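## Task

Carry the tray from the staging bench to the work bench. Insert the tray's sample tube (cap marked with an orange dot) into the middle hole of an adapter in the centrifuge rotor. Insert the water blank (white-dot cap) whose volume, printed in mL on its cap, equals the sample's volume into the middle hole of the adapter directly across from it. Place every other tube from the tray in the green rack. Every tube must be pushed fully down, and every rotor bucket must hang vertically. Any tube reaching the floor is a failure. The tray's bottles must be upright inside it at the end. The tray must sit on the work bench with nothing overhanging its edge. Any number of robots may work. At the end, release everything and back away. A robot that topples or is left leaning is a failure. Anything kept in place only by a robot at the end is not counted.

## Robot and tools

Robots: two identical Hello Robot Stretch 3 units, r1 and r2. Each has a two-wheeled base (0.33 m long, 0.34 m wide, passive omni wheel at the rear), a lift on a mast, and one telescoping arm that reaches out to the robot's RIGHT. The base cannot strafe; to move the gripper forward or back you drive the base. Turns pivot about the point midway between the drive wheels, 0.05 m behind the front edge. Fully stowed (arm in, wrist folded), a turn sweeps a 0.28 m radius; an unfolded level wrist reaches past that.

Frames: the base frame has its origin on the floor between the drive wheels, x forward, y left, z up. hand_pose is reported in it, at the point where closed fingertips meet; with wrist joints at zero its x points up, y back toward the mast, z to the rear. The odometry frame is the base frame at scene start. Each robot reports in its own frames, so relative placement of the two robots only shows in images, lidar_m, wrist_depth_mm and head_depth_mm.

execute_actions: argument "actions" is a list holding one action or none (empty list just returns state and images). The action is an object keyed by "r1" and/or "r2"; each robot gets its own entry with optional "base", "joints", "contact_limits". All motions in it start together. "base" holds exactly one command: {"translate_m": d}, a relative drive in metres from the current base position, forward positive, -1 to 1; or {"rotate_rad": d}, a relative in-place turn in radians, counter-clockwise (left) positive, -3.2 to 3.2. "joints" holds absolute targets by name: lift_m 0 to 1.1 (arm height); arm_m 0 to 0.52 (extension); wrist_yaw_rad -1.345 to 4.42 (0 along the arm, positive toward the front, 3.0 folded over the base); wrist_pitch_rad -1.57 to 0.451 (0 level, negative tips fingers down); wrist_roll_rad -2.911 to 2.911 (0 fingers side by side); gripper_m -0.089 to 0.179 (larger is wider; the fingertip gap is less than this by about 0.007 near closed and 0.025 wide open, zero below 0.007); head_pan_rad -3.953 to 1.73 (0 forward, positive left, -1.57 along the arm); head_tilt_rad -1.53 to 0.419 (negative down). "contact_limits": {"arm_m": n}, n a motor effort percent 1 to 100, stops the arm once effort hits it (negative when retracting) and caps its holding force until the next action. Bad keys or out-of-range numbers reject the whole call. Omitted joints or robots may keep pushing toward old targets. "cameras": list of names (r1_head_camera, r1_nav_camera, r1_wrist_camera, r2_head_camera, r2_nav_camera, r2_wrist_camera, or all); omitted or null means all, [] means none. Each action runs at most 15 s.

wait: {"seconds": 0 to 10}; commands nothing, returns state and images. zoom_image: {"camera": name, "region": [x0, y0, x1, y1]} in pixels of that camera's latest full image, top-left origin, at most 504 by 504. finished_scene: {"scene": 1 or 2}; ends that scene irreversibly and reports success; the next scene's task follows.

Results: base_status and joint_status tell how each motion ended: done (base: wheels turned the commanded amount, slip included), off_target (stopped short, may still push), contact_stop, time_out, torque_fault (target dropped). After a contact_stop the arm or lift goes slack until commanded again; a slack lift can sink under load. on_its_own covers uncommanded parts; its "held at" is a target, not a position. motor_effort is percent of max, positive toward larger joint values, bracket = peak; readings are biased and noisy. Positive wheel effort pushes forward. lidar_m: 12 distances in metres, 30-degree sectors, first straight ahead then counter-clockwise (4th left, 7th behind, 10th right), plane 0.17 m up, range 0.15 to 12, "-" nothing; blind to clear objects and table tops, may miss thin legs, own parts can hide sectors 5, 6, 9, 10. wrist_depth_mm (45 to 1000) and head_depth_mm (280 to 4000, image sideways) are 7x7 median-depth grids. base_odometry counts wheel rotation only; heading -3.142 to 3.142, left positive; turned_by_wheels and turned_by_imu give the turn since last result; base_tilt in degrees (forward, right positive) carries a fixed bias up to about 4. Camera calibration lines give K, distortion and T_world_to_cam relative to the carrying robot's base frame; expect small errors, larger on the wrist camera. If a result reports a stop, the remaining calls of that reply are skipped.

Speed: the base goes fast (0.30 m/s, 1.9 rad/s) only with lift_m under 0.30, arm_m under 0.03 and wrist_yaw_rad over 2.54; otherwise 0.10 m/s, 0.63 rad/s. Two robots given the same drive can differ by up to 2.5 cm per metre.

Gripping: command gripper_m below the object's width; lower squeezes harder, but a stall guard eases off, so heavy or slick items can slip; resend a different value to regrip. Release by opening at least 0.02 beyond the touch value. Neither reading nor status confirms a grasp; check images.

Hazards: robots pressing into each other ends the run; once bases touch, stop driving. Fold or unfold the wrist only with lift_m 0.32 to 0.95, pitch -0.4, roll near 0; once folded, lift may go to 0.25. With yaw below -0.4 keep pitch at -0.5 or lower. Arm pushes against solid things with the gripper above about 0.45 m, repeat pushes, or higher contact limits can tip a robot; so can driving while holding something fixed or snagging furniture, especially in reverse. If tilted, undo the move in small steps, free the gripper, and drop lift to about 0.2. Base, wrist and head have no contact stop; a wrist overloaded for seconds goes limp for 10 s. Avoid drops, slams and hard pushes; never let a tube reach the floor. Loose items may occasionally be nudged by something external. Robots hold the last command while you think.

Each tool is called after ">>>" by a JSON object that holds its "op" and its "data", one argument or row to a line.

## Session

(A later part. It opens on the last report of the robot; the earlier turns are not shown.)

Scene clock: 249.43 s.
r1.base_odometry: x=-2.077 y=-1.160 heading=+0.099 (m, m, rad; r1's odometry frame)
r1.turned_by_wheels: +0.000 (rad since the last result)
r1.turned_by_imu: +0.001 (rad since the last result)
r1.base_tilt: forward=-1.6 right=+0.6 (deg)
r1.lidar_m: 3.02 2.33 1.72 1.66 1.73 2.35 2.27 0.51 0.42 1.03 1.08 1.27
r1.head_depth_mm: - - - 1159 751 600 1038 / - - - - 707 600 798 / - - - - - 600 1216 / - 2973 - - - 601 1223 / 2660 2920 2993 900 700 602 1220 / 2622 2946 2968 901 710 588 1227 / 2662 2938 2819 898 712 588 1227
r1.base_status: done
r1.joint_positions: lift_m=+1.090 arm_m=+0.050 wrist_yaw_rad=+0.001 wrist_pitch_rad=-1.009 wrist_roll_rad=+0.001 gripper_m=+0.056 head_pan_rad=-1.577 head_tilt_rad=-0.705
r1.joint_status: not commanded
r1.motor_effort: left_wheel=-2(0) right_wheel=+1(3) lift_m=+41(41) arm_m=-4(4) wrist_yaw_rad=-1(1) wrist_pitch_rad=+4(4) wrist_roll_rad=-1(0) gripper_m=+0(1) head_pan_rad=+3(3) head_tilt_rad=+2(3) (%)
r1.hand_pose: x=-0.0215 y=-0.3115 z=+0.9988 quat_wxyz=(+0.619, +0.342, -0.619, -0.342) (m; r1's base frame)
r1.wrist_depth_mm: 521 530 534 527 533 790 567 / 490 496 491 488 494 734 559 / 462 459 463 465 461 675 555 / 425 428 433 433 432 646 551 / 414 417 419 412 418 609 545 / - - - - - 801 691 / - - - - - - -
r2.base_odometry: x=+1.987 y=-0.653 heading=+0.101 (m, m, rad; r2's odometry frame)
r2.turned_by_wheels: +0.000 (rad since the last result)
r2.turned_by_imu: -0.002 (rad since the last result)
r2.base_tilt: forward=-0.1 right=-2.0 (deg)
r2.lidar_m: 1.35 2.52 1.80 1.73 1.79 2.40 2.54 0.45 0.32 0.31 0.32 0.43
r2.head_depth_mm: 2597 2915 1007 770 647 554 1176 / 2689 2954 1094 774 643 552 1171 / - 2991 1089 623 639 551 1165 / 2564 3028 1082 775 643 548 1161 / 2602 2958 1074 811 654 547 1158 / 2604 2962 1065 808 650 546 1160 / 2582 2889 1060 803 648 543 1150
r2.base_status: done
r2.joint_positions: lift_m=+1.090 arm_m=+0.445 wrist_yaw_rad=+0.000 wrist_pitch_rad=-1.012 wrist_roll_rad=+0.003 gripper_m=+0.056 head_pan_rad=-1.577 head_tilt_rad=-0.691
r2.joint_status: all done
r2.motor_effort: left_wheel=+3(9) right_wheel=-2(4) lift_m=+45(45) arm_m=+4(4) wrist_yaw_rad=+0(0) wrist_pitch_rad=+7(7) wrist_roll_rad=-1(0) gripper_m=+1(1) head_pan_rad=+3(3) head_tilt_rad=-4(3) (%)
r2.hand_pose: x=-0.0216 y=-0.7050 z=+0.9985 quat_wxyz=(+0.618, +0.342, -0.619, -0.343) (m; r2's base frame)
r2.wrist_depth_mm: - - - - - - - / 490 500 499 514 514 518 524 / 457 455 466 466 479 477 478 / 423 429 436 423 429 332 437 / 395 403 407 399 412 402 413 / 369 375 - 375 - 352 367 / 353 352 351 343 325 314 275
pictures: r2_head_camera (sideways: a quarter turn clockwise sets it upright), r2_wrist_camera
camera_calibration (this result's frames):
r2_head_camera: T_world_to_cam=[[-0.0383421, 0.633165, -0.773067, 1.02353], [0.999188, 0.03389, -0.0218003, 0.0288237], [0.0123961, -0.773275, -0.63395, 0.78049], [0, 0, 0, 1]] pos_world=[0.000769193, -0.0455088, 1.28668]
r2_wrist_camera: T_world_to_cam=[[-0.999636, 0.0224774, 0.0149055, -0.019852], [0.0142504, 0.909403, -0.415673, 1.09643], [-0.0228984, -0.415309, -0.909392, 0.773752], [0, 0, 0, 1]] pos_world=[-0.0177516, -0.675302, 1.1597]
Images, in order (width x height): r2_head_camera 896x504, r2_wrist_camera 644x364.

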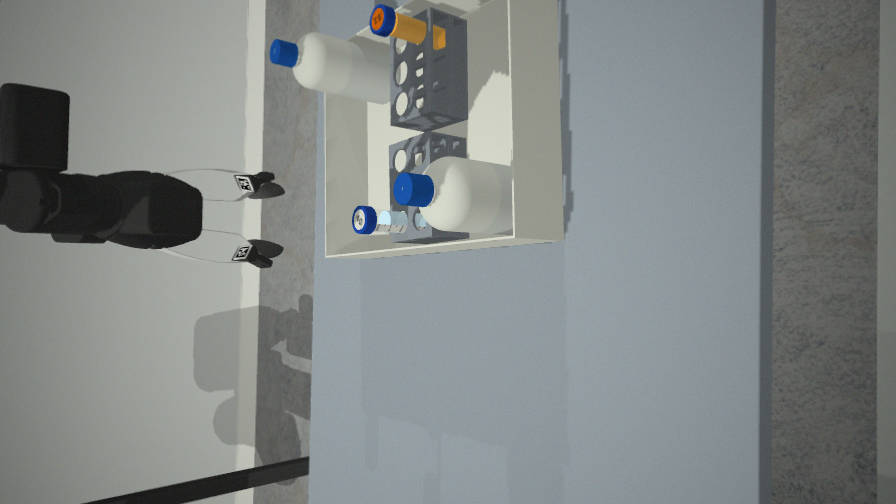

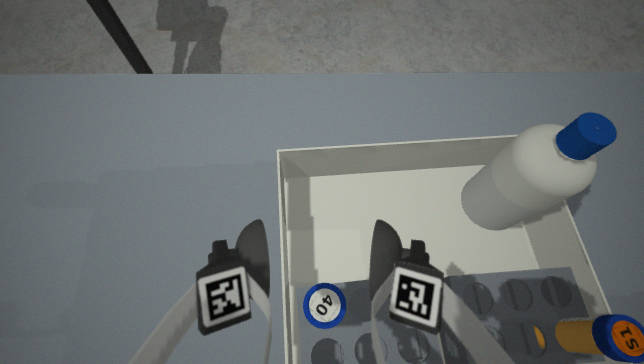

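>>> {"op": "execute_actions", "data": {
  "actions": [
    {"r1":{"base":{"translate_m":0.2}},"r2":{"base":{"translate_m":-0.003},"joints":{"arm_m":0.437,"lift_m":0.957}}}
  ],
  "cameras": ["r2_wrist_camera","r2_head_camera"]
}}

>>> {"op": "execute_actions", "data": {
  "actions": [
    {"r1":{"base":{"translate_m":0.1}},"r2":{"joints":{"gripper_m":0.01}}}
  ],
  "cameras": []
}}

>>> {"op": "execute_actions", "data": {
  "actions": [
    {"r1":{"base":{"translate_m":0.2}},"r2":{"joints":{"lift_m":1.095}}}
  ],
  "cameras": ["r2_wrist_camera"]
}}

>>> {"op": "execute_actions", "data": {
  "actions": [
    {"r1":{"base":{"translate_m":0.257}},"r2":{"base":{"translate_m":-0.555},"joints":{"arm_m":0.36}}}
  ],
  "cameras": ["r1_wrist_camera","r2_wrist_camera","r2_head_camera"]
}}

Scene clock: 261.37 s.
r1.base_odometry: x=-1.878 y=-1.140 heading=+0.099 (m, m, rad; r1's odometry frame)
r1.turned_by_wheels: +0.000 (rad since the last result)
r1.turned_by_imu: +0.000 (rad since the last result)
r1.base_tilt: forward=-1.6 right=+0.6 (deg)
r1.lidar_m: 2.82 2.33 1.71 1.66 1.72 2.39 1.32 0.54 0.54 1.03 1.08 1.09
r1.head_depth_mm: - - - 827 704 599 1216 / - - - - 704 600 1219 / - - - - - 600 1217 / - 2943 - - - 601 1216 / 2662 2964 2948 895 699 602 1218 / 2648 2919 1510 899 711 589 1223 / 1228 2942 2990 858 711 589 1227
r1.base_status: done
r1.joint_positions: lift_m=+1.090 arm_m=+0.050 wrist_yaw_rad=+0.001 wrist_pitch_rad=-1.009 wrist_roll_rad=+0.001 gripper_m=+0.056 head_pan_rad=-1.577 head_tilt_rad=-0.705
r1.joint_status: not commanded
r1.motor_effort: left_wheel=-2(2) right_wheel=+1(4) lift_m=+41(41) arm_m=-4(4) wrist_yaw_rad=+0(0) wrist_pitch_rad=+4(4) wrist_roll_rad=-1(0) gripper_m=+1(1) head_pan_rad=+2(2) head_tilt_rad=+2(4) (%)
r1.hand_pose: x=-0.0215 y=-0.3115 z=+0.9988 quat_wxyz=(+0.619, +0.342, -0.619, -0.342) (m; r1's base frame)
r1.wrist_depth_mm: 504 510 533 531 532 537 691 / 442 481 494 485 496 492 506 / 464 458 455 461 461 469 472 / 429 430 432 433 436 437 441 / 427 415 413 414 414 413 410 / - - - - - - 735 / - - - - - - -
r2.base_odometry: x=+1.984 y=-0.653 heading=+0.101 (m, m, rad; r2's odometry frame)
r2.turned_by_wheels: +0.000 (rad since the last result)
r2.turned_by_imu: +0.000 (rad since the last result)
r2.base_tilt: forward=+0.0 right=-2.0 (deg)
r2.lidar_m: 1.35 2.52 1.81 1.73 1.78 2.41 2.53 0.45 0.32 0.31 0.32 0.43
r2.head_depth_mm: 2599 2823 - 771 646 555 1174 / 2580 - 1093 780 642 552 1164 / 2559 - 1022 623 641 550 1161 / 2619 2946 1080 772 644 548 1165 / 2608 2936 1077 814 653 547 1157 / 2537 2873 1067 812 651 544 1160 / 2518 2956 1062 805 650 543 1149
r2.base_status: done
r2.joint_positions: lift_m=+0.957 arm_m=+0.437 wrist_yaw_rad=+0.000 wrist_pitch_rad=-1.012 wrist_roll_rad=+0.003 gripper_m=+0.056 head_pan_rad=-1.577 head_tilt_rad=-0.691
r2.joint_status: all done
r2.motor_effort: left_wheel=+3(6) right_wheel=-2(7) lift_m=+30(35) arm_m=-4(5) wrist_yaw_rad=-1(1) wrist_pitch_rad=+7(7) wrist_roll_rad=-1(1) gripper_m=+0(1) head_pan_rad=+3(4) head_tilt_rad=-4(3) (%)
r2.hand_pose: x=-0.0216 y=-0.6979 z=+0.8659 quat_wxyz=(+0.618, +0.342, -0.619, -0.343) (m; r2's base frame)
r2.wrist_depth_mm: 356 356 360 366 372 374 382 / 333 333 328 272 283 295 220 / 303 308 309 305 315 311 238 / 283 290 287 287 289 292 285 / 267 267 269 269 277 275 246 / 250 253 - 140 - 206 205 / 237 238 237 190 216 196 196
pictures: r2_head_camera (sideways: a quarter turn clockwise sets it upright), r2_wrist_camera
camera_calibration (this result's frames):
r2_head_camera: T_world_to_cam=[[-0.0383482, 0.633164, -0.773067, 1.02353], [0.999187, 0.0338996, -0.0218002, 0.0288237], [0.0124035, -0.773275, -0.63395, 0.78049], [0, 0, 0, 1]] pos_world=[0.000769632, -0.0455089, 1.28668]
r2_wrist_camera: T_world_to_cam=[[-0.999636, 0.0224771, 0.0149054, -0.0180358], [0.0142501, 0.909402, -0.415674, 1.03488], [-0.0228982, -0.41531, -0.909392, 0.65616], [0, 0, 0, 1]] pos_world=[-0.0177516, -0.66821, 1.02715]
Images, in order (width x height): r2_head_camera 896x504, r2_wrist_camera 644x364.

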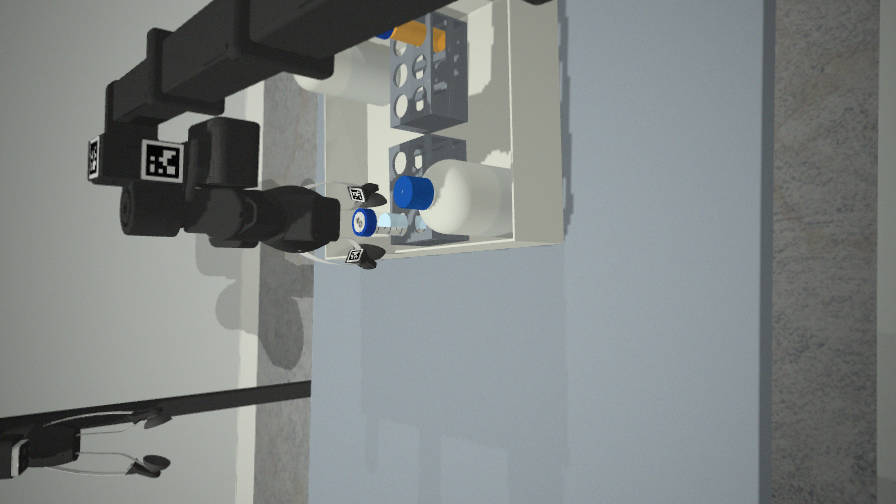

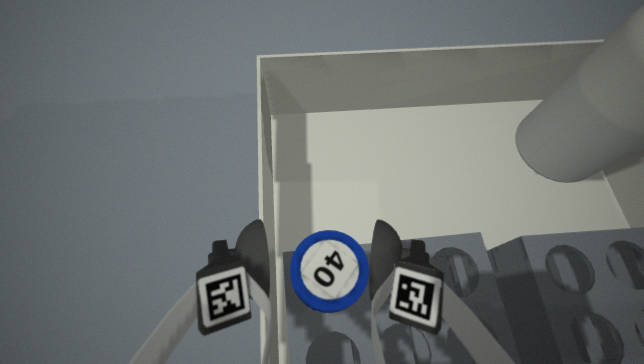

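Scene clock: 263.33 s.
r1.base_odometry: x=-1.779 y=-1.131 heading=+0.099 (m, m, rad; r1's odometry frame)
r1.turned_by_wheels: +0.000 (rad since the last result)
r1.turned_by_imu: +0.000 (rad since the last result)
r1.base_tilt: forward=-1.6 right=+0.7 (deg)
r1.lidar_m: 2.73 2.32 1.71 1.65 1.73 2.38 1.33 0.61 0.96 1.04 1.08 0.99
r1.head_depth_mm: - - - 826 703 600 1216 / - - - - 704 599 1216 / - - - - - 600 1216 / - 2945 - - - 601 1223 / 2661 2964 2942 897 699 602 1222 / 1295 2896 1161 835 690 601 1226 / 1050 700 761 805 671 588 1225
r1.base_status: done
r1.joint_positions: lift_m=+1.090 arm_m=+0.050 wrist_yaw_rad=+0.001 wrist_pitch_rad=-1.009 wrist_roll_rad=+0.001 gripper_m=+0.056 head_pan_rad=-1.577 head_tilt_rad=-0.705
r1.joint_status: not commanded
r1.motor_effort: left_wheel=-2(3) right_wheel=+1(3) lift_m=+41(41) arm_m=-4(4) wrist_yaw_rad=-1(0) wrist_pitch_rad=+4(4) wrist_roll_rad=+0(0) gripper_m=+0(1) head_pan_rad=+2(3) head_tilt_rad=+2(3) (%)
r1.hand_pose: x=-0.0215 y=-0.3115 z=+0.9988 quat_wxyz=(+0.619, +0.342, -0.619, -0.342) (m; r1's base frame)
r1.wrist_depth_mm: 505 508 517 535 527 536 537 / 448 435 493 494 494 499 497 / 454 460 458 461 462 465 467 / 434 427 431 436 433 436 435 / - 417 414 414 416 416 416 / - - - - - - 840 / - - - - - - -
r2.base_odometry: x=+1.984 y=-0.653 heading=+0.101 (m, m, rad; r2's odometry frame)
r2.turned_by_wheels: +0.000 (rad since the last result)
r2.turned_by_imu: +0.000 (rad since the last result)
r2.base_tilt: forward=-0.1 right=-1.9 (deg)
r2.lidar_m: 1.35 2.53 1.81 1.73 1.78 2.40 2.53 0.45 0.32 0.31 0.32 0.43
r2.head_depth_mm: 2613 2831 - 771 646 555 1173 / 2575 - 1091 781 641 553 1169 / 2563 - 1088 623 641 550 1166 / 2600 2957 1078 772 643 548 1163 / 2594 2883 1072 811 655 548 1158 / 2457 2968 1066 809 651 545 1158 / 2620 2945 1063 808 650 544 1154
r2.base_status: not commanded
r2.joint_positions: lift_m=+0.957 arm_m=+0.437 wrist_yaw_rad=+0.000 wrist_pitch_rad=-1.012 wrist_roll_rad=+0.003 gripper_m=+0.010 head_pan_rad=-1.577 head_tilt_rad=-0.691
r2.joint_status: all done
r2.motor_effort: left_wheel=+2(2) right_wheel=-1(2) lift_m=+31(30) arm_m=-4(4) wrist_yaw_rad=+0(0) wrist_pitch_rad=+7(7) wrist_roll_rad=-1(0) gripper_m=-9(84) head_pan_rad=+3(3) head_tilt_rad=-4(4) (%)
r2.hand_pose: x=-0.0216 y=-0.6979 z=+0.8659 quat_wxyz=(+0.618, +0.342, -0.619, -0.344) (m; r2's base frame)
r2.wrist_depth_mm: 354 359 360 366 369 372 379 / 325 329 334 273 283 297 219 / 301 308 308 309 316 310 239 / 283 288 290 287 292 293 280 / 265 269 270 269 276 272 243 / 251 253 254 136 242 206 205 / 238 238 236 191 209 204 195
pictures: none
No camera images: the call's "cameras" was empty. Leave "cameras" out to get every camera's image.

Scene clock: 266.47 s.
r1.base_odometry: x=-1.580 y=-1.111 heading=+0.099 (m, m, rad; r1's odometry frame)
r1.turned_by_wheels: +0.000 (rad since the last result)
r1.turned_by_imu: +0.000 (rad since the last result)
r1.base_tilt: forward=-1.7 right=+0.5 (deg)
r1.lidar_m: 2.53 2.31 1.71 1.65 1.72 2.38 1.34 0.78 1.08 1.04 1.08 0.81
r1.head_depth_mm: - - - 826 704 614 1214 / - - - - 705 599 1215 / - - - - - 600 1213 / - 1430 - - - 601 1220 / 661 2901 1161 852 668 601 1222 / 2665 2944 2993 854 671 603 1220 / 2663 2931 2964 788 671 602 1224
r1.base_status: done
r1.joint_positions: lift_m=+1.090 arm_m=+0.050 wrist_yaw_rad=+0.001 wrist_pitch_rad=-1.009 wrist_roll_rad=+0.001 gripper_m=+0.056 head_pan_rad=-1.577 head_tilt_rad=-0.705
r1.joint_status: not commanded
r1.motor_effort: left_wheel=-2(4) right_wheel=+1(4) lift_m=+41(41) arm_m=-4(4) wrist_yaw_rad=-1(0) wrist_pitch_rad=+4(4) wrist_roll_rad=+0(1) gripper_m=+0(1) head_pan_rad=+3(3) head_tilt_rad=+3(4) (%)
r1.hand_pose: x=-0.0215 y=-0.3115 z=+0.9988 quat_wxyz=(+0.619, +0.342, -0.619, -0.342) (m; r1's base frame)
r1.wrist_depth_mm: 514 369 510 516 521 540 533 / 488 412 489 490 489 493 495 / 457 453 452 460 462 466 472 / 430 436 433 436 435 435 438 / 857 415 414 416 416 420 409 / - - - - - - 992 / - - - - - - -
r2.base_odometry: x=+1.984 y=-0.653 heading=+0.101 (m, m, rad; r2's odometry frame)
r2.turned_by_wheels: +0.000 (rad since the last result)
r2.turned_by_imu: +0.000 (rad since the last result)
r2.base_tilt: forward=-0.1 right=-2.0 (deg)
r2.lidar_m: 1.35 2.52 1.81 1.73 1.79 2.39 2.54 0.45 0.32 0.31 0.32 0.43
r2.head_depth_mm: 2624 2949 1007 769 646 553 1167 / 2652 2926 1089 780 643 553 1169 / - 3019 952 624 641 550 1167 / 1235 1483 988 776 644 549 1159 / 2612 2933 1075 813 653 547 1154 / 2607 2933 1070 810 651 545 1153 / 2611 2943 1059 804 648 544 1149
r2.base_status: not commanded
r2.joint_positions: lift_m=+1.095 arm_m=+0.437 wrist_yaw_rad=+0.000 wrist_pitch_rad=-1.012 wrist_roll_rad=+0.003 gripper_m=+0.010 head_pan_rad=-1.577 head_tilt_rad=-0.691
r2.joint_status: all done
r2.motor_effort: left_wheel=+2(2) right_wheel=-1(1) lift_m=+46(48) arm_m=-4(4) wrist_yaw_rad=+0(0) wrist_pitch_rad=+7(7) wrist_roll_rad=-1(0) gripper_m=-9(8) head_pan_rad=+3(3) head_tilt_rad=-4(3) (%)
r2.hand_pose: x=-0.0216 y=-0.6979 z=+1.0034 quat_wxyz=(+0.618, +0.342, -0.619, -0.344) (m; r2's base frame)
r2.wrist_depth_mm: - - - - - - - / 493 503 506 503 519 515 524 / 459 466 481 475 478 480 479 / 433 434 441 430 437 342 447 / 403 404 411 380 413 404 419 / 373 383 386 136 347 339 348 / 356 359 362 315 316 323 294
pictures: r2_wrist_camera
camera_calibration (this result's frames):
r2_wrist_camera: T_world_to_cam=[[-0.999635, 0.0225249, 0.0149054, -0.0200578], [0.0142936, 0.909401, -0.415674, 1.09205], [-0.022918, -0.415309, -0.909392, 0.781226], [0, 0, 0, 1]] pos_world=[-0.0177557, -0.668209, 1.16468]
Images, in order (width x height): r2_wrist_camera 644x364.

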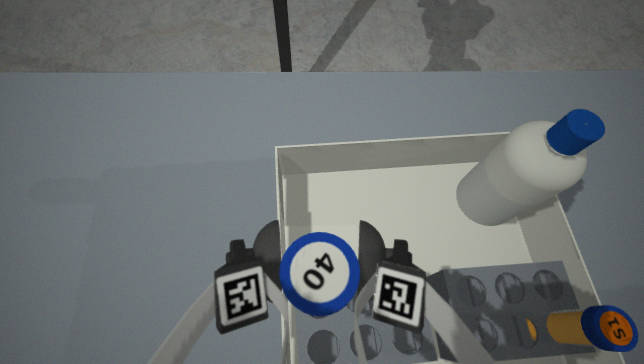

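Scene clock: 273.17 s.
r1.base_odometry: x=-1.324 y=-1.086 heading=+0.099 (m, m, rad; r1's odometry frame)
r1.turned_by_wheels: +0.000 (rad since the last result)
r1.turned_by_imu: +0.000 (rad since the last result)
r1.base_tilt: forward=-1.6 right=+0.6 (deg)
r1.lidar_m: 2.27 2.32 1.71 1.65 1.72 2.38 1.34 1.01 1.08 1.04 0.64 0.60
r1.head_depth_mm: - - - 805 683 612 1214 / - - - - 676 613 1219 / - - - - - 599 1217 / - 2988 - - - 600 1218 / 2670 2962 2951 898 700 602 1221 / 2668 2911 1555 867 712 602 1224 / 2570 2894 2992 820 711 604 1227
r1.base_status: done
r1.joint_positions: lift_m=+1.090 arm_m=+0.050 wrist_yaw_rad=+0.001 wrist_pitch_rad=-1.009 wrist_roll_rad=+0.001 gripper_m=+0.056 head_pan_rad=-1.577 head_tilt_rad=-0.705
r1.joint_status: not commanded
r1.motor_effort: left_wheel=-2(1) right_wheel=+1(4) lift_m=+41(41) arm_m=-4(4) wrist_yaw_rad=-1(0) wrist_pitch_rad=+4(4) wrist_roll_rad=-1(1) gripper_m=-1(0) head_pan_rad=+3(3) head_tilt_rad=+3(2) (%)
r1.hand_pose: x=-0.0215 y=-0.3115 z=+0.9988 quat_wxyz=(+0.619, +0.342, -0.619, -0.342) (m; r1's base frame)
r1.wrist_depth_mm: 530 518 534 350 514 492 536 / 490 495 495 413 493 465 501 / 459 461 462 457 445 455 465 / 429 432 438 436 435 437 434 / - 681 421 417 419 414 409 / - - - - - - - / - - - - - - -
r2.base_odometry: x=+1.432 y=-0.709 heading=+0.101 (m, m, rad; r2's odometry frame)
r2.turned_by_wheels: +0.000 (rad since the last result)
r2.turned_by_imu: +0.002 (rad since the last result)
r2.base_tilt: forward=-0.1 right=-1.8 (deg)
r2.lidar_m: 1.15 2.49 1.79 1.72 1.77 2.39 1.99 2.18 0.34 0.32 0.33 0.45
r2.head_depth_mm: 2603 2985 2718 2054 664 554 1149 / 2730 2934 2721 825 662 553 821 / - 2996 1040 795 660 564 1165 / 2573 2977 1033 778 656 561 1160 / 2618 2992 1072 801 653 560 1155 / 2521 2886 1069 809 651 559 1155 / 2590 2958 849 758 649 557 1154
r2.base_status: done
r2.joint_positions: lift_m=+1.095 arm_m=+0.360 wrist_yaw_rad=+0.000 wrist_pitch_rad=-1.012 wrist_roll_rad=+0.003 gripper_m=+0.010 head_pan_rad=-1.577 head_tilt_rad=-0.691
r2.joint_status: all done
r2.motor_effort: left_wheel=+2(3) right_wheel=-2(7) lift_m=+46(46) arm_m=-4(5) wrist_yaw_rad=-1(0) wrist_pitch_rad=+7(7) wrist_roll_rad=+0(0) gripper_m=-8(8) head_pan_rad=+3(3) head_tilt_rad=-2(3) (%)
r2.hand_pose: x=-0.0216 y=-0.6209 z=+1.0034 quat_wxyz=(+0.618, +0.342, -0.619, -0.344) (m; r2's base frame)
r2.wrist_depth_mm: - - - - - - - / 419 497 503 511 519 - - / 374 462 467 469 473 - - / 386 443 447 441 449 - - / 358 408 400 351 421 - - / 352 380 388 136 393 - - / 343 361 362 368 360 - -
pictures: r1_wrist_camera, r2_head_camera (sideways: a quarter turn clockwise sets it upright), r2_wrist_camera
camera_calibration (this result's frames):
r1_wrist_camera: T_world_to_cam=[[-0.998979, -0.0441551, 0.00956854, -0.0483206], [-0.0446939, 0.934829, -0.352275, 0.667285], [0.00660978, -0.352343, -0.935848, 0.988979], [0, 0, 0, 1]] pos_world=[-0.0249847, -0.277471, 1.16106]
r2_head_camera: T_world_to_cam=[[-0.0383685, 0.633163, -0.773067, 1.02353], [0.999186, 0.0339315, -0.0218002, 0.0288237], [0.0124282, -0.773274, -0.63395, 0.78049], [0, 0, 0, 1]] pos_world=[0.000771086, -0.045509, 1.28668]
r2_wrist_camera: T_world_to_cam=[[-0.999635, 0.0225203, 0.0149082, -0.0217979], [0.0142883, 0.909401, -0.415674, 1.02203], [-0.0229186, -0.415309, -0.909392, 0.813204], [0, 0, 0, 1]] pos_world=[-0.0177554, -0.59121, 1.16468]
Images, in order (width x height): r1_wrist_camera 644x364, r2_head_camera 896x504, r2_wrist_camera 644x364.

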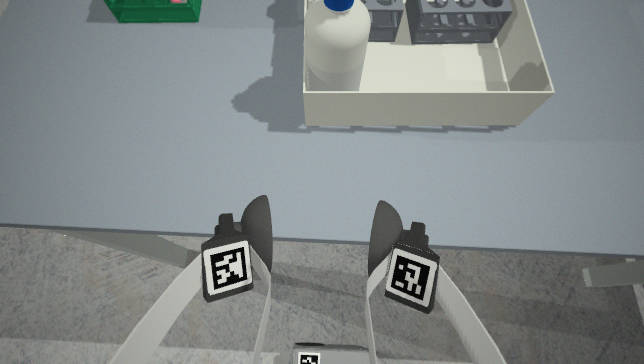

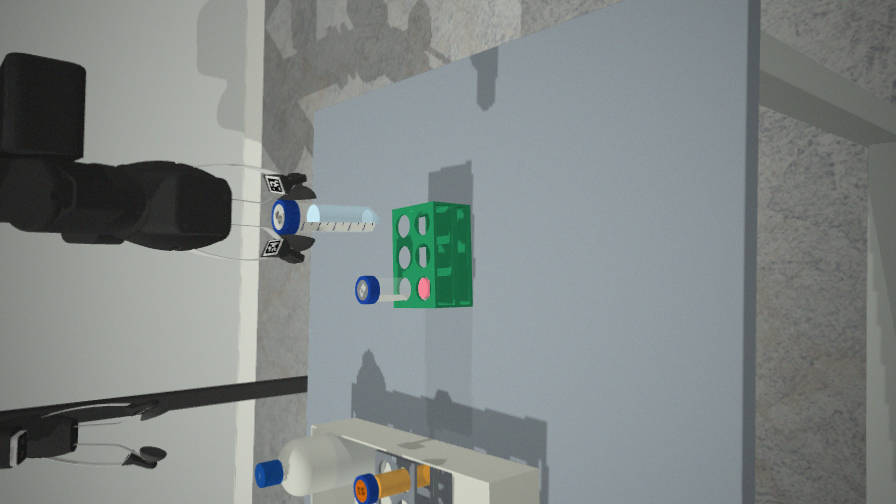

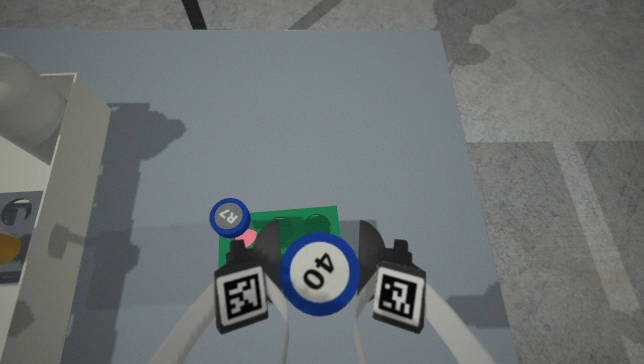

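>>> {"op": "execute_actions", "data": {
  "actions": [
    {"r1":{"joints":{"arm_m":0.47}},"r2":{"base":{"translate_m":0.002},"joints":{"arm_m":0.437,"lift_m":1.02}}}
  ],
  "cameras": ["r1_wrist_camera","r2_wrist_camera","r2_head_camera"]
}}

Scene clock: 280.80 s.
r1.base_odometry: x=-1.324 y=-1.086 heading=+0.099 (m, m, rad; r1's odometry frame)
r1.turned_by_wheels: +0.000 (rad since the last result)
r1.turned_by_imu: -0.001 (rad since the last result)
r1.base_tilt: forward=-1.7 right=+0.6 (deg)
r1.lidar_m: 2.27 2.30 1.70 1.65 1.71 2.38 1.34 1.01 1.08 1.04 0.64 0.60
r1.head_depth_mm: 2761 3002 2959 824 683 614 1210 / 2746 3011 947 819 684 613 1220 / 2701 2978 2955 819 680 599 1211 / - - 2051 659 674 600 1218 / 2655 2962 2974 896 710 601 1224 / 2666 2909 1568 867 711 603 1221 / 1329 2909 3015 819 712 603 1219
r1.base_status: not commanded
r1.joint_positions: lift_m=+1.090 arm_m=+0.470 wrist_yaw_rad=+0.001 wrist_pitch_rad=-1.009 wrist_roll_rad=+0.001 gripper_m=+0.056 head_pan_rad=-1.577 head_tilt_rad=-0.705
r1.joint_status: all done
r1.motor_effort: left_wheel=-3(2) right_wheel=+1(1) lift_m=+41(41) arm_m=+5(5) wrist_yaw_rad=-1(0) wrist_pitch_rad=+4(4) wrist_roll_rad=+0(0) gripper_m=+0(0) head_pan_rad=+3(3) head_tilt_rad=+3(3) (%)
r1.hand_pose: x=-0.0215 y=-0.7308 z=+0.9988 quat_wxyz=(+0.619, +0.342, -0.619, -0.342) (m; r1's base frame)
r1.wrist_depth_mm: 521 526 524 - - - - / 489 493 489 493 490 490 491 / 449 458 461 423 420 326 450 / 427 426 432 425 432 382 430 / 348 390 412 404 409 404 405 / 329 377 377 323 - 333 381 / 360 362 366 340 352 344 341
r2.base_odometry: x=+1.434 y=-0.709 heading=+0.102 (m, m, rad; r2's odometry frame)
r2.turned_by_wheels: +0.000 (rad since the last result)
r2.turned_by_imu: +0.000 (rad since the last result)
r2.base_tilt: forward=-0.1 right=-2.0 (deg)
r2.lidar_m: 1.15 2.49 1.80 1.72 1.77 2.38 1.99 2.19 0.34 0.32 0.33 0.45
r2.head_depth_mm: - 3065 2712 2056 665 554 1149 / - 3006 2686 825 662 553 827 / - 3016 1037 794 659 564 1169 / 2625 2968 1034 775 656 562 1160 / 2581 2955 1074 788 654 559 1158 / 2584 2872 1066 809 652 558 1155 / 2566 2936 849 760 648 555 1153
r2.base_status: done
r2.joint_positions: lift_m=+1.020 arm_m=+0.437 wrist_yaw_rad=+0.000 wrist_pitch_rad=-1.012 wrist_roll_rad=+0.003 gripper_m=+0.010 head_pan_rad=-1.577 head_tilt_rad=-0.691
r2.joint_status: all done
r2.motor_effort: left_wheel=+2(10) right_wheel=-2(5) lift_m=+31(38) arm_m=+4(5) wrist_yaw_rad=+0(0) wrist_pitch_rad=+7(7) wrist_roll_rad=-1(0) gripper_m=-8(8) head_pan_rad=+3(3) head_tilt_rad=-4(3) (%)
r2.hand_pose: x=-0.0216 y=-0.6970 z=+0.9289 quat_wxyz=(+0.618, +0.342, -0.619, -0.344) (m; r2's base frame)
r2.wrist_depth_mm: 441 444 441 443 - - - / 405 407 405 409 424 - - / 364 376 375 388 386 - - / 349 354 356 362 364 380 - / 327 332 339 333 341 350 - / 311 309 199 137 324 322 - / 292 295 246 250 297 304 -
pictures: r1_wrist_camera, r2_head_camera (sideways: a quarter turn clockwise sets it upright), r2_wrist_camera
camera_calibration (this result's frames):
r1_wrist_camera: T_world_to_cam=[[-0.998979, -0.0441547, 0.00956929, -0.0668353], [-0.0446937, 0.934824, -0.352288, 1.05927], [0.00660959, -0.352356, -0.935843, 0.84123], [0, 0, 0, 1]] pos_world=[-0.0249847, -0.696766, 1.16107]
r2_head_camera: T_world_to_cam=[[-0.038369, 0.633163, -0.773067, 1.02353], [0.999186, 0.0339324, -0.0218002, 0.0288237], [0.0124289, -0.773274, -0.63395, 0.78049], [0, 0, 0, 1]] pos_world=[0.000771124, -0.045509, 1.28668]
r2_wrist_camera: T_world_to_cam=[[-0.999635, 0.0225205, 0.0149082, -0.0189727], [0.0142884, 0.909401, -0.415674, 1.06024], [-0.0229187, -0.415309, -0.909391, 0.713809], [0, 0, 0, 1]] pos_world=[-0.0177554, -0.667307, 1.09013]
Images, in order (width x height): r1_wrist_camera 644x364, r2_head_camera 896x504, r2_wrist_camera 644x364.

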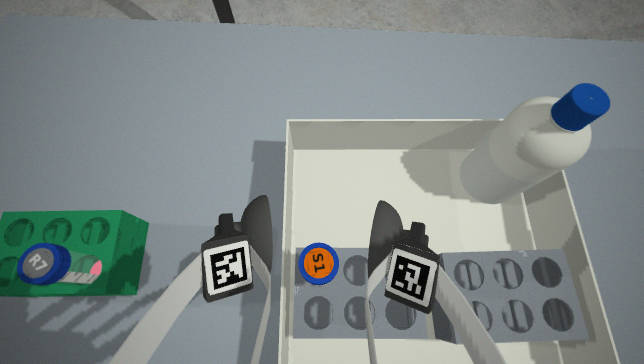

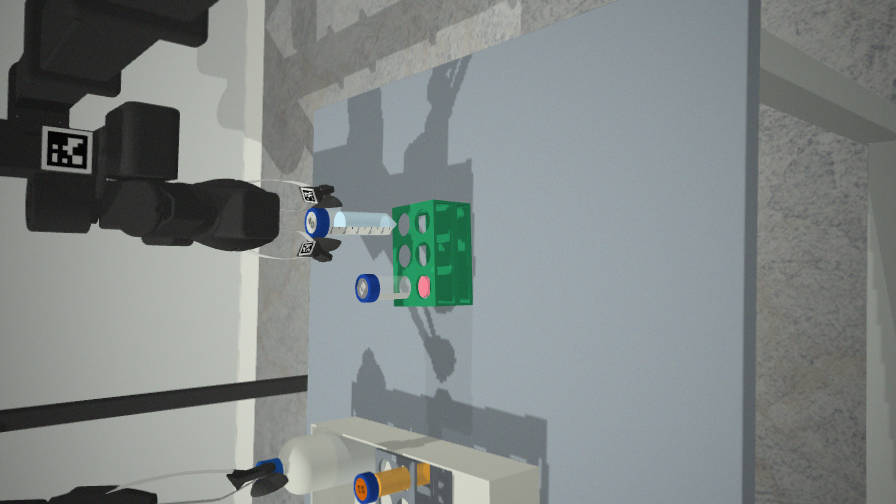

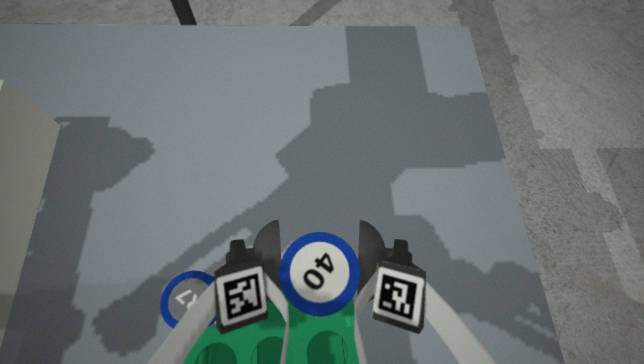

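>>> {"op": "execute_actions", "data": {
  "actions": [
    {"r1":{"base":{"translate_m":0.003},"joints":{"arm_m":0.467,"lift_m":0.957}},"r2":{"joints":{"lift_m":0.96}}}
  ],
  "cameras": ["r1_wrist_camera","r2_wrist_camera","r2_head_camera"]
}}

Scene clock: 285.70 s.
r1.base_odometry: x=-1.321 y=-1.085 heading=+0.099 (m, m, rad; r1's odometry frame)
r1.turned_by_wheels: +0.000 (rad since the last result)
r1.turned_by_imu: -0.001 (rad since the last result)
r1.base_tilt: forward=-1.8 right=+0.6 (deg)
r1.lidar_m: 2.27 2.31 1.70 1.65 1.72 2.38 1.34 1.02 1.08 1.04 0.63 0.60
r1.head_depth_mm: 2713 2966 - 821 682 613 1212 / 2679 2923 951 817 684 614 1214 / 2722 - 1149 816 680 599 1220 / 2660 2873 - 651 673 601 1219 / 2661 2991 2945 895 710 601 1222 / 2663 2910 1549 864 709 603 1224 / 1219 2914 2995 810 712 603 1225
r1.base_status: done
r1.joint_positions: lift_m=+0.957 arm_m=+0.467 wrist_yaw_rad=+0.001 wrist_pitch_rad=-1.009 wrist_roll_rad=+0.001 gripper_m=+0.056 head_pan_rad=-1.577 head_tilt_rad=-0.705
r1.joint_status: all done
r1.motor_effort: left_wheel=-2(5) right_wheel=+1(5) lift_m=+29(33) arm_m=-4(4) wrist_yaw_rad=-1(0) wrist_pitch_rad=+4(4) wrist_roll_rad=-1(1) gripper_m=-1(0) head_pan_rad=+2(3) head_tilt_rad=+2(3) (%)
r1.hand_pose: x=-0.0215 y=-0.7285 z=+0.8663 quat_wxyz=(+0.619, +0.342, -0.619, -0.342) (m; r1's base frame)
r1.wrist_depth_mm: 350 352 353 271 273 360 233 / 326 328 330 308 308 310 222 / 306 306 309 306 303 302 259 / 277 288 287 285 287 288 287 / 262 270 275 149 214 228 239 / 253 258 254 201 - 202 202 / 244 243 244 191 218 202 191
r2.base_odometry: x=+1.434 y=-0.709 heading=+0.101 (m, m, rad; r2's odometry frame)
r2.turned_by_wheels: +0.000 (rad since the last result)
r2.turned_by_imu: +0.000 (rad since the last result)
r2.base_tilt: forward=-0.1 right=-2.0 (deg)
r2.lidar_m: 1.15 2.49 1.79 1.72 1.77 2.39 1.99 2.19 0.34 0.32 0.33 0.45
r2.head_depth_mm: 2584 2815 - 1973 664 554 1148 / 2570 - 2713 826 661 553 827 / 2594 - 1084 793 658 563 1166 / 2628 2949 1036 776 656 562 1164 / 2596 2951 1072 790 652 560 1160 / 2586 2909 1067 808 650 558 1155 / 2561 737 831 759 648 557 1151
r2.base_status: not commanded
r2.joint_positions: lift_m=+0.960 arm_m=+0.437 wrist_yaw_rad=+0.000 wrist_pitch_rad=-1.012 wrist_roll_rad=+0.003 gripper_m=+0.010 head_pan_rad=-1.577 head_tilt_rad=-0.691
r2.joint_status: all done
r2.motor_effort: left_wheel=+3(2) right_wheel=-2(2) lift_m=+31(31) arm_m=+4(4) wrist_yaw_rad=+0(1) wrist_pitch_rad=+7(7) wrist_roll_rad=-1(1) gripper_m=-8(8) head_pan_rad=+3(3) head_tilt_rad=-3(4) (%)
r2.hand_pose: x=-0.0216 y=-0.6970 z=+0.8689 quat_wxyz=(+0.618, +0.342, -0.619, -0.343) (m; r2's base frame)
r2.wrist_depth_mm: 360 367 368 375 375 - - / 330 334 342 343 349 356 - / 307 308 312 319 320 324 - / 290 291 292 295 294 301 - / 269 270 273 276 278 278 - / 252 142 205 136 264 264 972 / 239 235 190 195 243 249 253
pictures: r1_wrist_camera, r2_head_camera (sideways: a quarter turn clockwise sets it upright), r2_wrist_camera
camera_calibration (this result's frames):
r1_wrist_camera: T_world_to_cam=[[-0.998979, -0.0441546, 0.00956923, -0.0654655], [-0.0446935, 0.934824, -0.352288, 1.01043], [0.0066096, -0.352356, -0.935843, 0.718013], [0, 0, 0, 1]] pos_world=[-0.0249847, -0.694469, 1.02854]
r2_head_camera: T_world_to_cam=[[-0.0383689, 0.633163, -0.773067, 1.02353], [0.999186, 0.0339322, -0.0218002, 0.0288237], [0.0124288, -0.773274, -0.63395, 0.78049], [0, 0, 0, 1]] pos_world=[0.000771119, -0.045509, 1.28668]
r2_wrist_camera: T_world_to_cam=[[-0.999635, 0.0225237, 0.0149077, -0.0180757], [0.0142901, 0.909376, -0.41573, 1.03536], [-0.0229205, -0.415365, -0.909366, 0.659188], [0, 0, 0, 1]] pos_world=[-0.0177556, -0.667317, 1.03014]
Images, in order (width x height): r1_wrist_camera 644x364, r2_head_camera 896x504, r2_wrist_camera 644x364.

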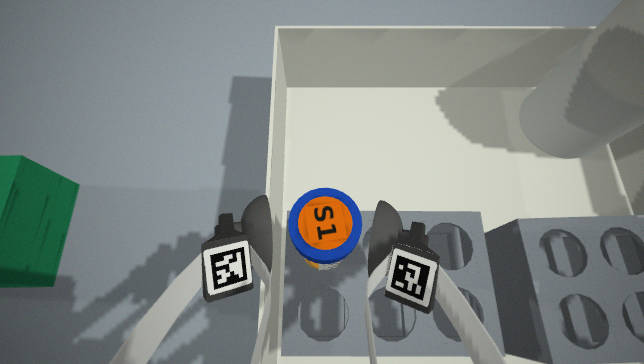

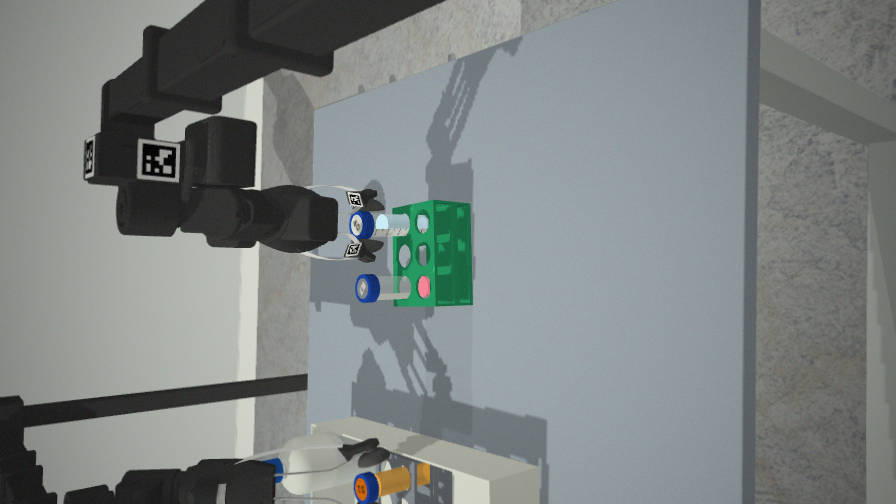

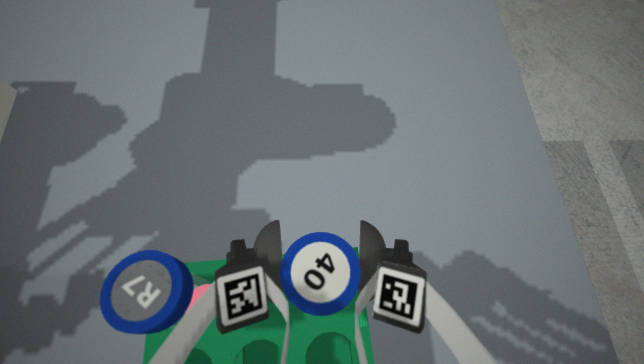

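>>> {"op": "execute_actions", "data": {
  "actions": [
    {"r1":{"joints":{"gripper_m":0.01}},"r2":{"joints":{"gripper_m":0.056}}}
  ],
  "cameras": []
}}

>>> {"op": "execute_actions", "data": {
  "actions": [
    {"r1":{"joints":{"lift_m":1.1}},"r2":{"joints":{"lift_m":1.08}}}
  ],
  "cameras": ["r1_wrist_camera"]
}}

>>> {"op": "execute_actions", "data": {
  "actions": [
    {"r1":{"base":{"translate_m":-0.9},"joints":{"arm_m":0.4,"head_tilt_rad":-0.9}},"r2":{"joints":{"arm_m":0.0}}}
  ],
  "cameras": ["r2_nav_camera"]
}}

>>> {"op": "execute_actions", "data": {
  "actions": [
    {"r1":{"base":{"translate_m":-0.72},"joints":{"arm_m":0.33}}}
  ],
  "cameras": ["r1_wrist_camera","r1_head_camera"]
}}

Scene clock: 292.80 s.
r1.base_odometry: x=-1.321 y=-1.085 heading=+0.099 (m, m, rad; r1's odometry frame)
r1.turned_by_wheels: +0.000 (rad since the last result)
r1.turned_by_imu: +0.000 (rad since the last result)
r1.base_tilt: forward=-1.5 right=+0.6 (deg)
r1.lidar_m: 2.27 2.31 1.71 1.65 1.72 2.37 1.34 1.01 1.08 1.04 0.63 0.60
r1.head_depth_mm: 2699 2957 - 822 683 613 1215 / 2726 2909 951 818 684 615 1212 / 2683 - 1151 820 680 600 1218 / 2676 2886 - 654 671 599 1220 / 2684 2948 2953 897 707 600 1224 / 2657 2866 1570 865 709 602 1219 / 1222 2939 2989 810 714 603 1222
r1.base_status: not commanded
r1.joint_positions: lift_m=+0.957 arm_m=+0.467 wrist_yaw_rad=+0.001 wrist_pitch_rad=-1.009 wrist_roll_rad=+0.001 gripper_m=+0.010 head_pan_rad=-1.577 head_tilt_rad=-0.705
r1.joint_status: all done
r1.motor_effort: left_wheel=-2(2) right_wheel=+1(1) lift_m=+29(29) arm_m=-4(4) wrist_yaw_rad=-1(1) wrist_pitch_rad=+4(4) wrist_roll_rad=-1(0) gripper_m=-9(83) head_pan_rad=+3(3) head_tilt_rad=+2(3) (%)
r1.hand_pose: x=-0.0215 y=-0.7285 z=+0.8663 quat_wxyz=(+0.619, +0.342, -0.619, -0.342) (m; r1's base frame)
r1.wrist_depth_mm: 352 353 353 270 272 272 233 / 327 328 329 308 310 309 223 / 306 305 308 304 305 303 258 / 277 290 287 285 288 288 286 / 264 270 273 146 215 227 237 / 255 258 253 200 237 203 201 / 243 243 243 191 216 202 191
r2.base_odometry: x=+1.434 y=-0.709 heading=+0.101 (m, m, rad; r2's odometry frame)
r2.turned_by_wheels: +0.000 (rad since the last result)
r2.turned_by_imu: +0.000 (rad since the last result)
r2.base_tilt: forward=+0.0 right=-2.1 (deg)
r2.lidar_m: 1.16 2.49 1.80 1.72 1.77 2.39 1.99 2.18 0.34 0.32 0.33 0.45
r2.head_depth_mm: 2618 2843 - 1979 666 554 1145 / 2584 - 2713 824 662 553 829 / 2564 - 1064 795 660 562 1159 / 2615 2963 1036 775 657 562 1162 / 2624 2967 1073 789 653 560 1160 / 2562 2920 1069 808 651 558 1157 / 2581 736 826 757 650 556 1155
r2.base_status: not commanded
r2.joint_positions: lift_m=+0.960 arm_m=+0.437 wrist_yaw_rad=+0.000 wrist_pitch_rad=-1.012 wrist_roll_rad=+0.003 gripper_m=+0.056 head_pan_rad=-1.577 head_tilt_rad=-0.691
r2.joint_status: all done
r2.motor_effort: left_wheel=+2(2) right_wheel=-1(2) lift_m=+31(31) arm_m=+4(3) wrist_yaw_rad=+0(0) wrist_pitch_rad=+7(7) wrist_roll_rad=-1(1) gripper_m=+1(78) head_pan_rad=+3(3) head_tilt_rad=-4(4) (%)
r2.hand_pose: x=-0.0216 y=-0.6970 z=+0.8689 quat_wxyz=(+0.618, +0.342, -0.619, -0.343) (m; r2's base frame)
r2.wrist_depth_mm: 358 363 367 376 376 - - / 326 335 335 341 347 351 - / 311 311 316 318 320 327 - / 287 289 289 296 297 300 - / 270 268 277 273 282 280 - / 253 142 - 145 - 265 998 / 240 233 189 194 244 248 253
pictures: none
No camera images: the call's "cameras" was empty. Leave "cameras" out to get every camera's image.

Scene clock: 294.93 s.
r1.base_odometry: x=-1.321 y=-1.085 heading=+0.099 (m, m, rad; r1's odometry frame)
r1.turned_by_wheels: +0.000 (rad since the last result)
r1.turned_by_imu: +0.000 (rad since the last result)
r1.base_tilt: forward=-1.7 right=+0.7 (deg)
r1.lidar_m: 2.27 2.31 1.70 1.65 1.72 2.38 1.34 1.02 1.07 1.04 0.63 0.60
r1.head_depth_mm: 2755 3010 2934 824 683 613 1215 / 2702 2997 959 817 684 614 1219 / 2755 2992 2953 819 679 600 1219 / - 3088 967 659 671 600 1216 / 2678 2949 2951 898 708 602 1219 / 2649 2908 1563 867 710 603 1227 / 2603 2940 2973 817 712 603 1222
r1.base_status: not commanded
r1.joint_positions: lift_m=+1.099 arm_m=+0.467 wrist_yaw_rad=+0.001 wrist_pitch_rad=-1.009 wrist_roll_rad=+0.001 gripper_m=+0.010 head_pan_rad=-1.577 head_tilt_rad=-0.705
r1.joint_status: all done
r1.motor_effort: left_wheel=-2(2) right_wheel=+1(1) lift_m=+41(44) arm_m=-4(4) wrist_yaw_rad=-1(1) wrist_pitch_rad=+4(4) wrist_roll_rad=-1(0) gripper_m=-9(10) head_pan_rad=+3(3) head_tilt_rad=+3(3) (%)
r1.hand_pose: x=-0.0215 y=-0.7285 z=+1.0081 quat_wxyz=(+0.619, +0.342, -0.619, -0.342) (m; r1's base frame)
r1.wrist_depth_mm: 540 537 977 - - - - / 500 504 496 504 507 502 506 / 469 466 469 453 464 334 464 / 434 436 441 441 441 385 443 / 357 401 417 146 417 414 410 / 332 382 384 382 349 353 388 / 369 372 372 366 368 366 348
r2.base_odometry: x=+1.434 y=-0.709 heading=+0.101 (m, m, rad; r2's odometry frame)
r2.turned_by_wheels: +0.000 (rad since the last result)
r2.turned_by_imu: +0.000 (rad since the last result)
r2.base_tilt: forward=-0.1 right=-2.0 (deg)
r2.lidar_m: 1.15 2.49 1.80 1.72 1.77 2.39 1.99 2.19 0.34 0.32 0.33 0.44
r2.head_depth_mm: 2636 2948 2733 2041 665 554 1145 / 2720 2944 2690 823 662 553 829 / - 2991 1084 795 659 564 1160 / 2603 3032 1080 777 656 562 1159 / 2617 2950 1077 790 654 560 1154 / 2575 2894 1067 810 651 558 1162 / 2581 2910 841 760 650 556 1154
r2.base_status: not commanded
r2.joint_positions: lift_m=+1.080 arm_m=+0.437 wrist_yaw_rad=+0.000 wrist_pitch_rad=-1.012 wrist_roll_rad=+0.003 gripper_m=+0.056 head_pan_rad=-1.577 head_tilt_rad=-0.691
r2.joint_status: all done
r2.motor_effort: left_wheel=+2(2) right_wheel=-2(2) lift_m=+46(48) arm_m=+4(3) wrist_yaw_rad=+0(0) wrist_pitch_rad=+7(7) wrist_roll_rad=+0(1) gripper_m=+1(1) head_pan_rad=+3(4) head_tilt_rad=-3(3) (%)
r2.hand_pose: x=-0.0216 y=-0.6970 z=+0.9885 quat_wxyz=(+0.618, +0.342, -0.619, -0.343) (m; r2's base frame)
r2.wrist_depth_mm: - - - - - - - / 477 483 489 483 494 - - / 394 441 447 456 464 - - / 357 417 424 426 430 - - / 359 391 398 393 408 - - / 353 367 - 369 - - - / 336 346 337 336 350 - -
pictures: r1_wrist_camera
camera_calibration (this result's frames):
r1_wrist_camera: T_world_to_cam=[[-0.998979, -0.0441567, 0.00956653, -0.0668201], [-0.044695, 0.934845, -0.352232, 1.06032], [0.00661017, -0.3523, -0.935864, 0.850753], [0, 0, 0, 1]] pos_world=[-0.0249846, -0.694463, 1.17031]
Images, in order (width x height): r1_wrist_camera 644x364.

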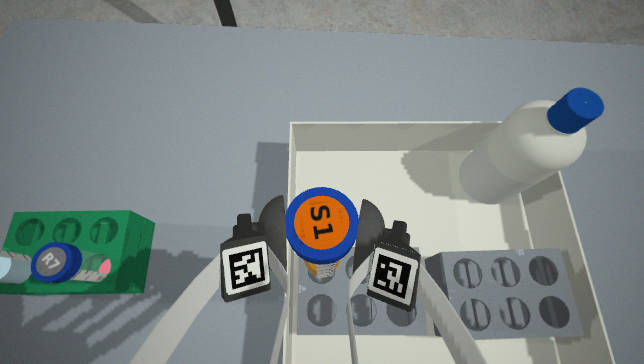

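Scene clock: 305.17 s.
r1.base_odometry: x=-2.217 y=-1.174 heading=+0.098 (m, m, rad; r1's odometry frame)
r1.turned_by_wheels: +0.000 (rad since the last result)
r1.turned_by_imu: -0.001 (rad since the last result)
r1.base_tilt: forward=-1.6 right=+0.6 (deg)
r1.lidar_m: 3.18 2.33 1.72 1.66 1.74 2.20 2.13 0.49 0.42 0.38 1.07 1.41
r1.head_depth_mm: 2669 958 950 955 848 784 1103 / 2790 2752 2138 1032 940 966 1104 / 2810 2785 2081 753 647 1268 1138 / 2891 997 872 713 618 1266 1127 / 2779 2757 870 715 618 1288 1137 / 2754 2744 875 716 618 1290 1142 / 2746 2785 871 714 619 1291 1141
r1.base_status: done
r1.joint_positions: lift_m=+1.099 arm_m=+0.400 wrist_yaw_rad=+0.001 wrist_pitch_rad=-1.009 wrist_roll_rad=+0.001 gripper_m=+0.010 head_pan_rad=-1.577 head_tilt_rad=-0.889
r1.joint_status: all done
r1.motor_effort: left_wheel=-2(6) right_wheel=+1(2) lift_m=+41(42) arm_m=-4(5) wrist_yaw_rad=-1(1) wrist_pitch_rad=+4(5) wrist_roll_rad=-1(0) gripper_m=-9(9) head_pan_rad=+3(2) head_tilt_rad=-7(28) (%)
r1.hand_pose: x=-0.0215 y=-0.6614 z=+1.0080 quat_wxyz=(+0.619, +0.342, -0.619, -0.342) (m; r1's base frame)
r1.wrist_depth_mm: 530 531 539 541 - - 416 / 497 498 502 499 - - 437 / 467 468 472 473 - 594 422 / 440 438 442 443 674 586 406 / 414 414 416 146 632 582 385 / 390 392 387 391 595 561 381 / 369 371 376 376 612 561 376
r2.base_odometry: x=+1.434 y=-0.709 heading=+0.101 (m, m, rad; r2's odometry frame)
r2.turned_by_wheels: +0.000 (rad since the last result)
r2.turned_by_imu: +0.000 (rad since the last result)
r2.base_tilt: forward=+0.0 right=-1.9 (deg)
r2.lidar_m: 1.15 2.49 1.79 1.72 1.77 2.38 1.99 2.19 0.34 0.32 0.33 0.45
r2.head_depth_mm: - - - - - 541 1150 / - - - - - - 829 / - - - - - - 1161 / 2633 2950 2768 777 - 561 1159 / 2630 2953 1075 789 654 560 1156 / 2603 2973 1065 811 651 559 1156 / 2615 2945 859 758 649 557 1150
r2.base_status: not commanded
r2.joint_positions: lift_m=+1.080 arm_m=+0.001 wrist_yaw_rad=+0.000 wrist_pitch_rad=-1.012 wrist_roll_rad=+0.002 gripper_m=+0.056 head_pan_rad=-1.577 head_tilt_rad=-0.691
r2.joint_status: all done
r2.motor_effort: left_wheel=+2(2) right_wheel=-2(2) lift_m=+45(46) arm_m=-4(4) wrist_yaw_rad=-1(1) wrist_pitch_rad=+7(7) wrist_roll_rad=-1(1) gripper_m=+1(1) head_pan_rad=+4(4) head_tilt_rad=-5(4) (%)
r2.hand_pose: x=-0.0216 y=-0.2610 z=+0.9885 quat_wxyz=(+0.618, +0.342, -0.619, -0.343) (m; r2's base frame)
r2.wrist_depth_mm: 492 506 510 509 547 - - / 474 472 491 494 486 - - / 435 451 449 459 464 - - / 415 419 422 424 432 - - / 392 393 397 401 404 - - / 904 901 - 917 - - - / - - - - - - -
pictures: r2_nav_camera (sideways: a quarter turn counterclockwise sets it upright)
camera_calibration (this result's frames):
r2_nav_camera: T_world_to_cam=[[0.0126426, -0.598959, 0.80068, -0.997792], [-0.999142, 0.0240171, 0.0337425, 0.0230138], [-0.0394404, -0.800419, -0.598141, 0.748137], [0, 0, 0, 1]] pos_world=[0.0651155, 0.000634284, 1.24563]
Images, in order (width x height): r2_nav_camera 672x504.

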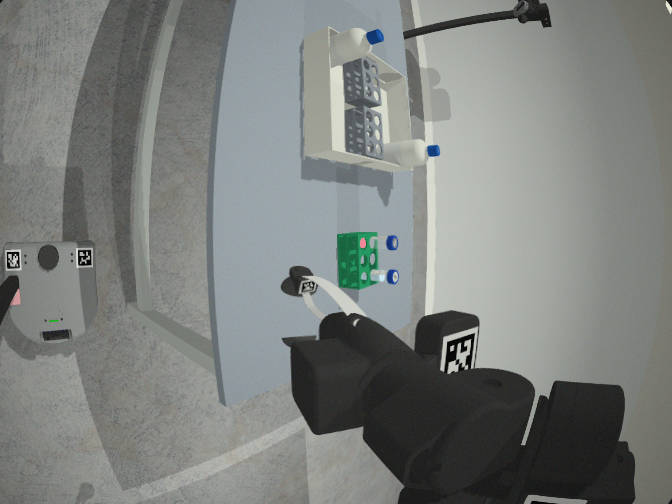

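Scene clock: 313.50 s.
r1.base_odometry: x=-2.933 y=-1.244 heading=+0.098 (m, m, rad; r1's odometry frame)
r1.turned_by_wheels: +0.000 (rad since the last result)
r1.turned_by_imu: -0.001 (rad since the last result)
r1.base_tilt: forward=-1.8 right=+0.5 (deg)
r1.lidar_m: 2.11 2.34 1.73 1.67 1.74 1.46 1.41 1.46 0.35 0.34 0.35 0.48
r1.head_depth_mm: 2780 2773 2141 1756 1480 1223 1140 / 2793 2754 2152 955 648 783 1103 / 816 915 842 653 624 752 1083 / - 876 857 664 622 751 1083 / 806 915 886 720 619 748 1090 / 802 911 878 735 614 740 1085 / 799 913 877 741 611 738 1084
r1.base_status: done
r1.joint_positions: lift_m=+1.099 arm_m=+0.330 wrist_yaw_rad=+0.001 wrist_pitch_rad=-1.009 wrist_roll_rad=+0.001 gripper_m=+0.010 head_pan_rad=-1.577 head_tilt_rad=-0.889
r1.joint_status: all done
r1.motor_effort: left_wheel=-2(6) right_wheel=+0(2) lift_m=+42(42) arm_m=-4(4) wrist_yaw_rad=-1(0) wrist_pitch_rad=+4(5) wrist_roll_rad=+0(0) gripper_m=-10(10) head_pan_rad=+2(3) head_tilt_rad=-8(7) (%)
r1.hand_pose: x=-0.0215 y=-0.5914 z=+1.0080 quat_wxyz=(+0.619, +0.342, -0.619, -0.342) (m; r1's base frame)
r1.wrist_depth_mm: 478 468 470 467 467 - - / 450 456 485 463 448 - - / 420 487 476 492 420 - - / 415 460 459 433 423 - - / 413 411 423 146 374 - - / 392 412 395 408 378 - - / 361 414 368 450 336 - -
r2.base_odometry: x=+1.434 y=-0.709 heading=+0.101 (m, m, rad; r2's odometry frame)
r2.turned_by_wheels: +0.000 (rad since the last result)
r2.turned_by_imu: +0.000 (rad since the last result)
r2.base_tilt: forward=+0.0 right=-2.0 (deg)
r2.lidar_m: 1.15 2.49 1.79 1.72 1.77 2.39 1.99 2.19 0.33 0.32 0.33 0.45
r2.head_depth_mm: - - - - - 542 1143 / - - - - - - 828 / - - - - - - 1168 / 2605 2958 2798 776 - 562 1164 / 2619 2952 1073 787 654 561 1156 / 2614 2970 1068 809 650 558 1156 / 2620 2958 863 760 650 557 1154
r2.base_status: not commanded
r2.joint_positions: lift_m=+1.080 arm_m=+0.001 wrist_yaw_rad=+0.000 wrist_pitch_rad=-1.012 wrist_roll_rad=+0.002 gripper_m=+0.056 head_pan_rad=-1.577 head_tilt_rad=-0.691
r2.joint_status: not commanded
r2.motor_effort: left_wheel=+2(2) right_wheel=-2(2) lift_m=+45(45) arm_m=-4(4) wrist_yaw_rad=-1(0) wrist_pitch_rad=+7(7) wrist_roll_rad=+0(0) gripper_m=+0(1) head_pan_rad=+3(3) head_tilt_rad=-3(2) (%)
r2.hand_pose: x=-0.0216 y=-0.2610 z=+0.9885 quat_wxyz=(+0.618, +0.342, -0.619, -0.343) (m; r2's base frame)
r2.wrist_depth_mm: 496 501 528 511 538 - - / 482 461 492 495 500 - - / 436 447 456 452 468 - - / 413 422 422 430 432 - - / 386 390 396 405 407 - - / 879 851 - 923 - - - / - - - - - - -
pictures: r1_head_camera (sideways: a quarter turn clockwise sets it upright), r1_wrist_camera
camera_calibration (this result's frames):
r1_head_camera: T_world_to_cam=[[0.0486344, 0.74074, -0.670029, 0.892814], [0.997955, -0.0638944, 0.00179954, -0.00972221], [-0.0414781, -0.668746, -0.742333, 0.925689], [0, 0, 0, 1]] pos_world=[0.00467671, -0.0429135, 1.2854]
r1_wrist_camera: T_world_to_cam=[[-0.998979, -0.0441607, 0.00954879, -0.0607509], [-0.0446952, 0.934991, -0.351843, 0.93184], [0.0066096, -0.35191, -0.93601, 0.899382], [0, 0, 0, 1]] pos_world=[-0.0249846, -0.557443, 1.17027]
Images, in order (width x height): r1_head_camera 896x504, r1_wrist_camera 644x364.

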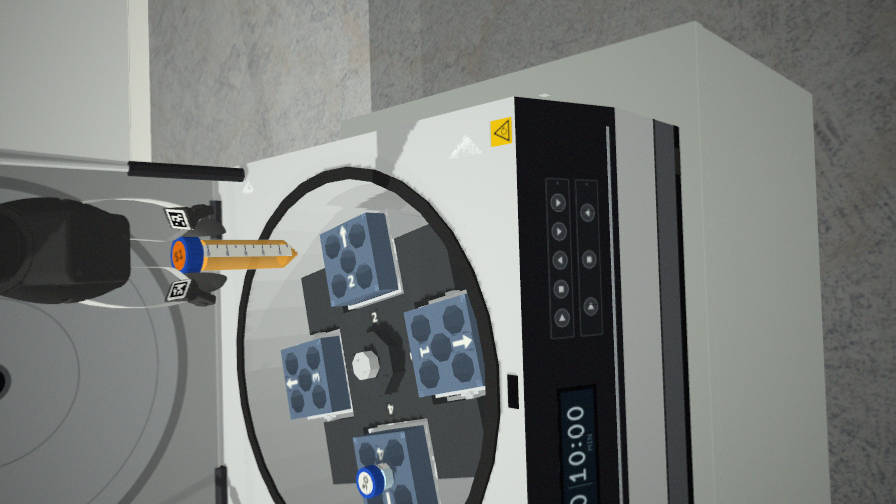

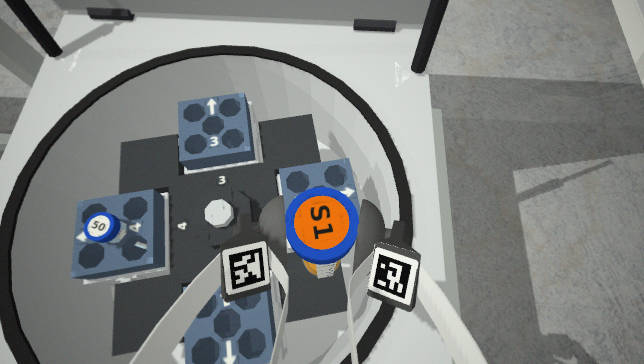

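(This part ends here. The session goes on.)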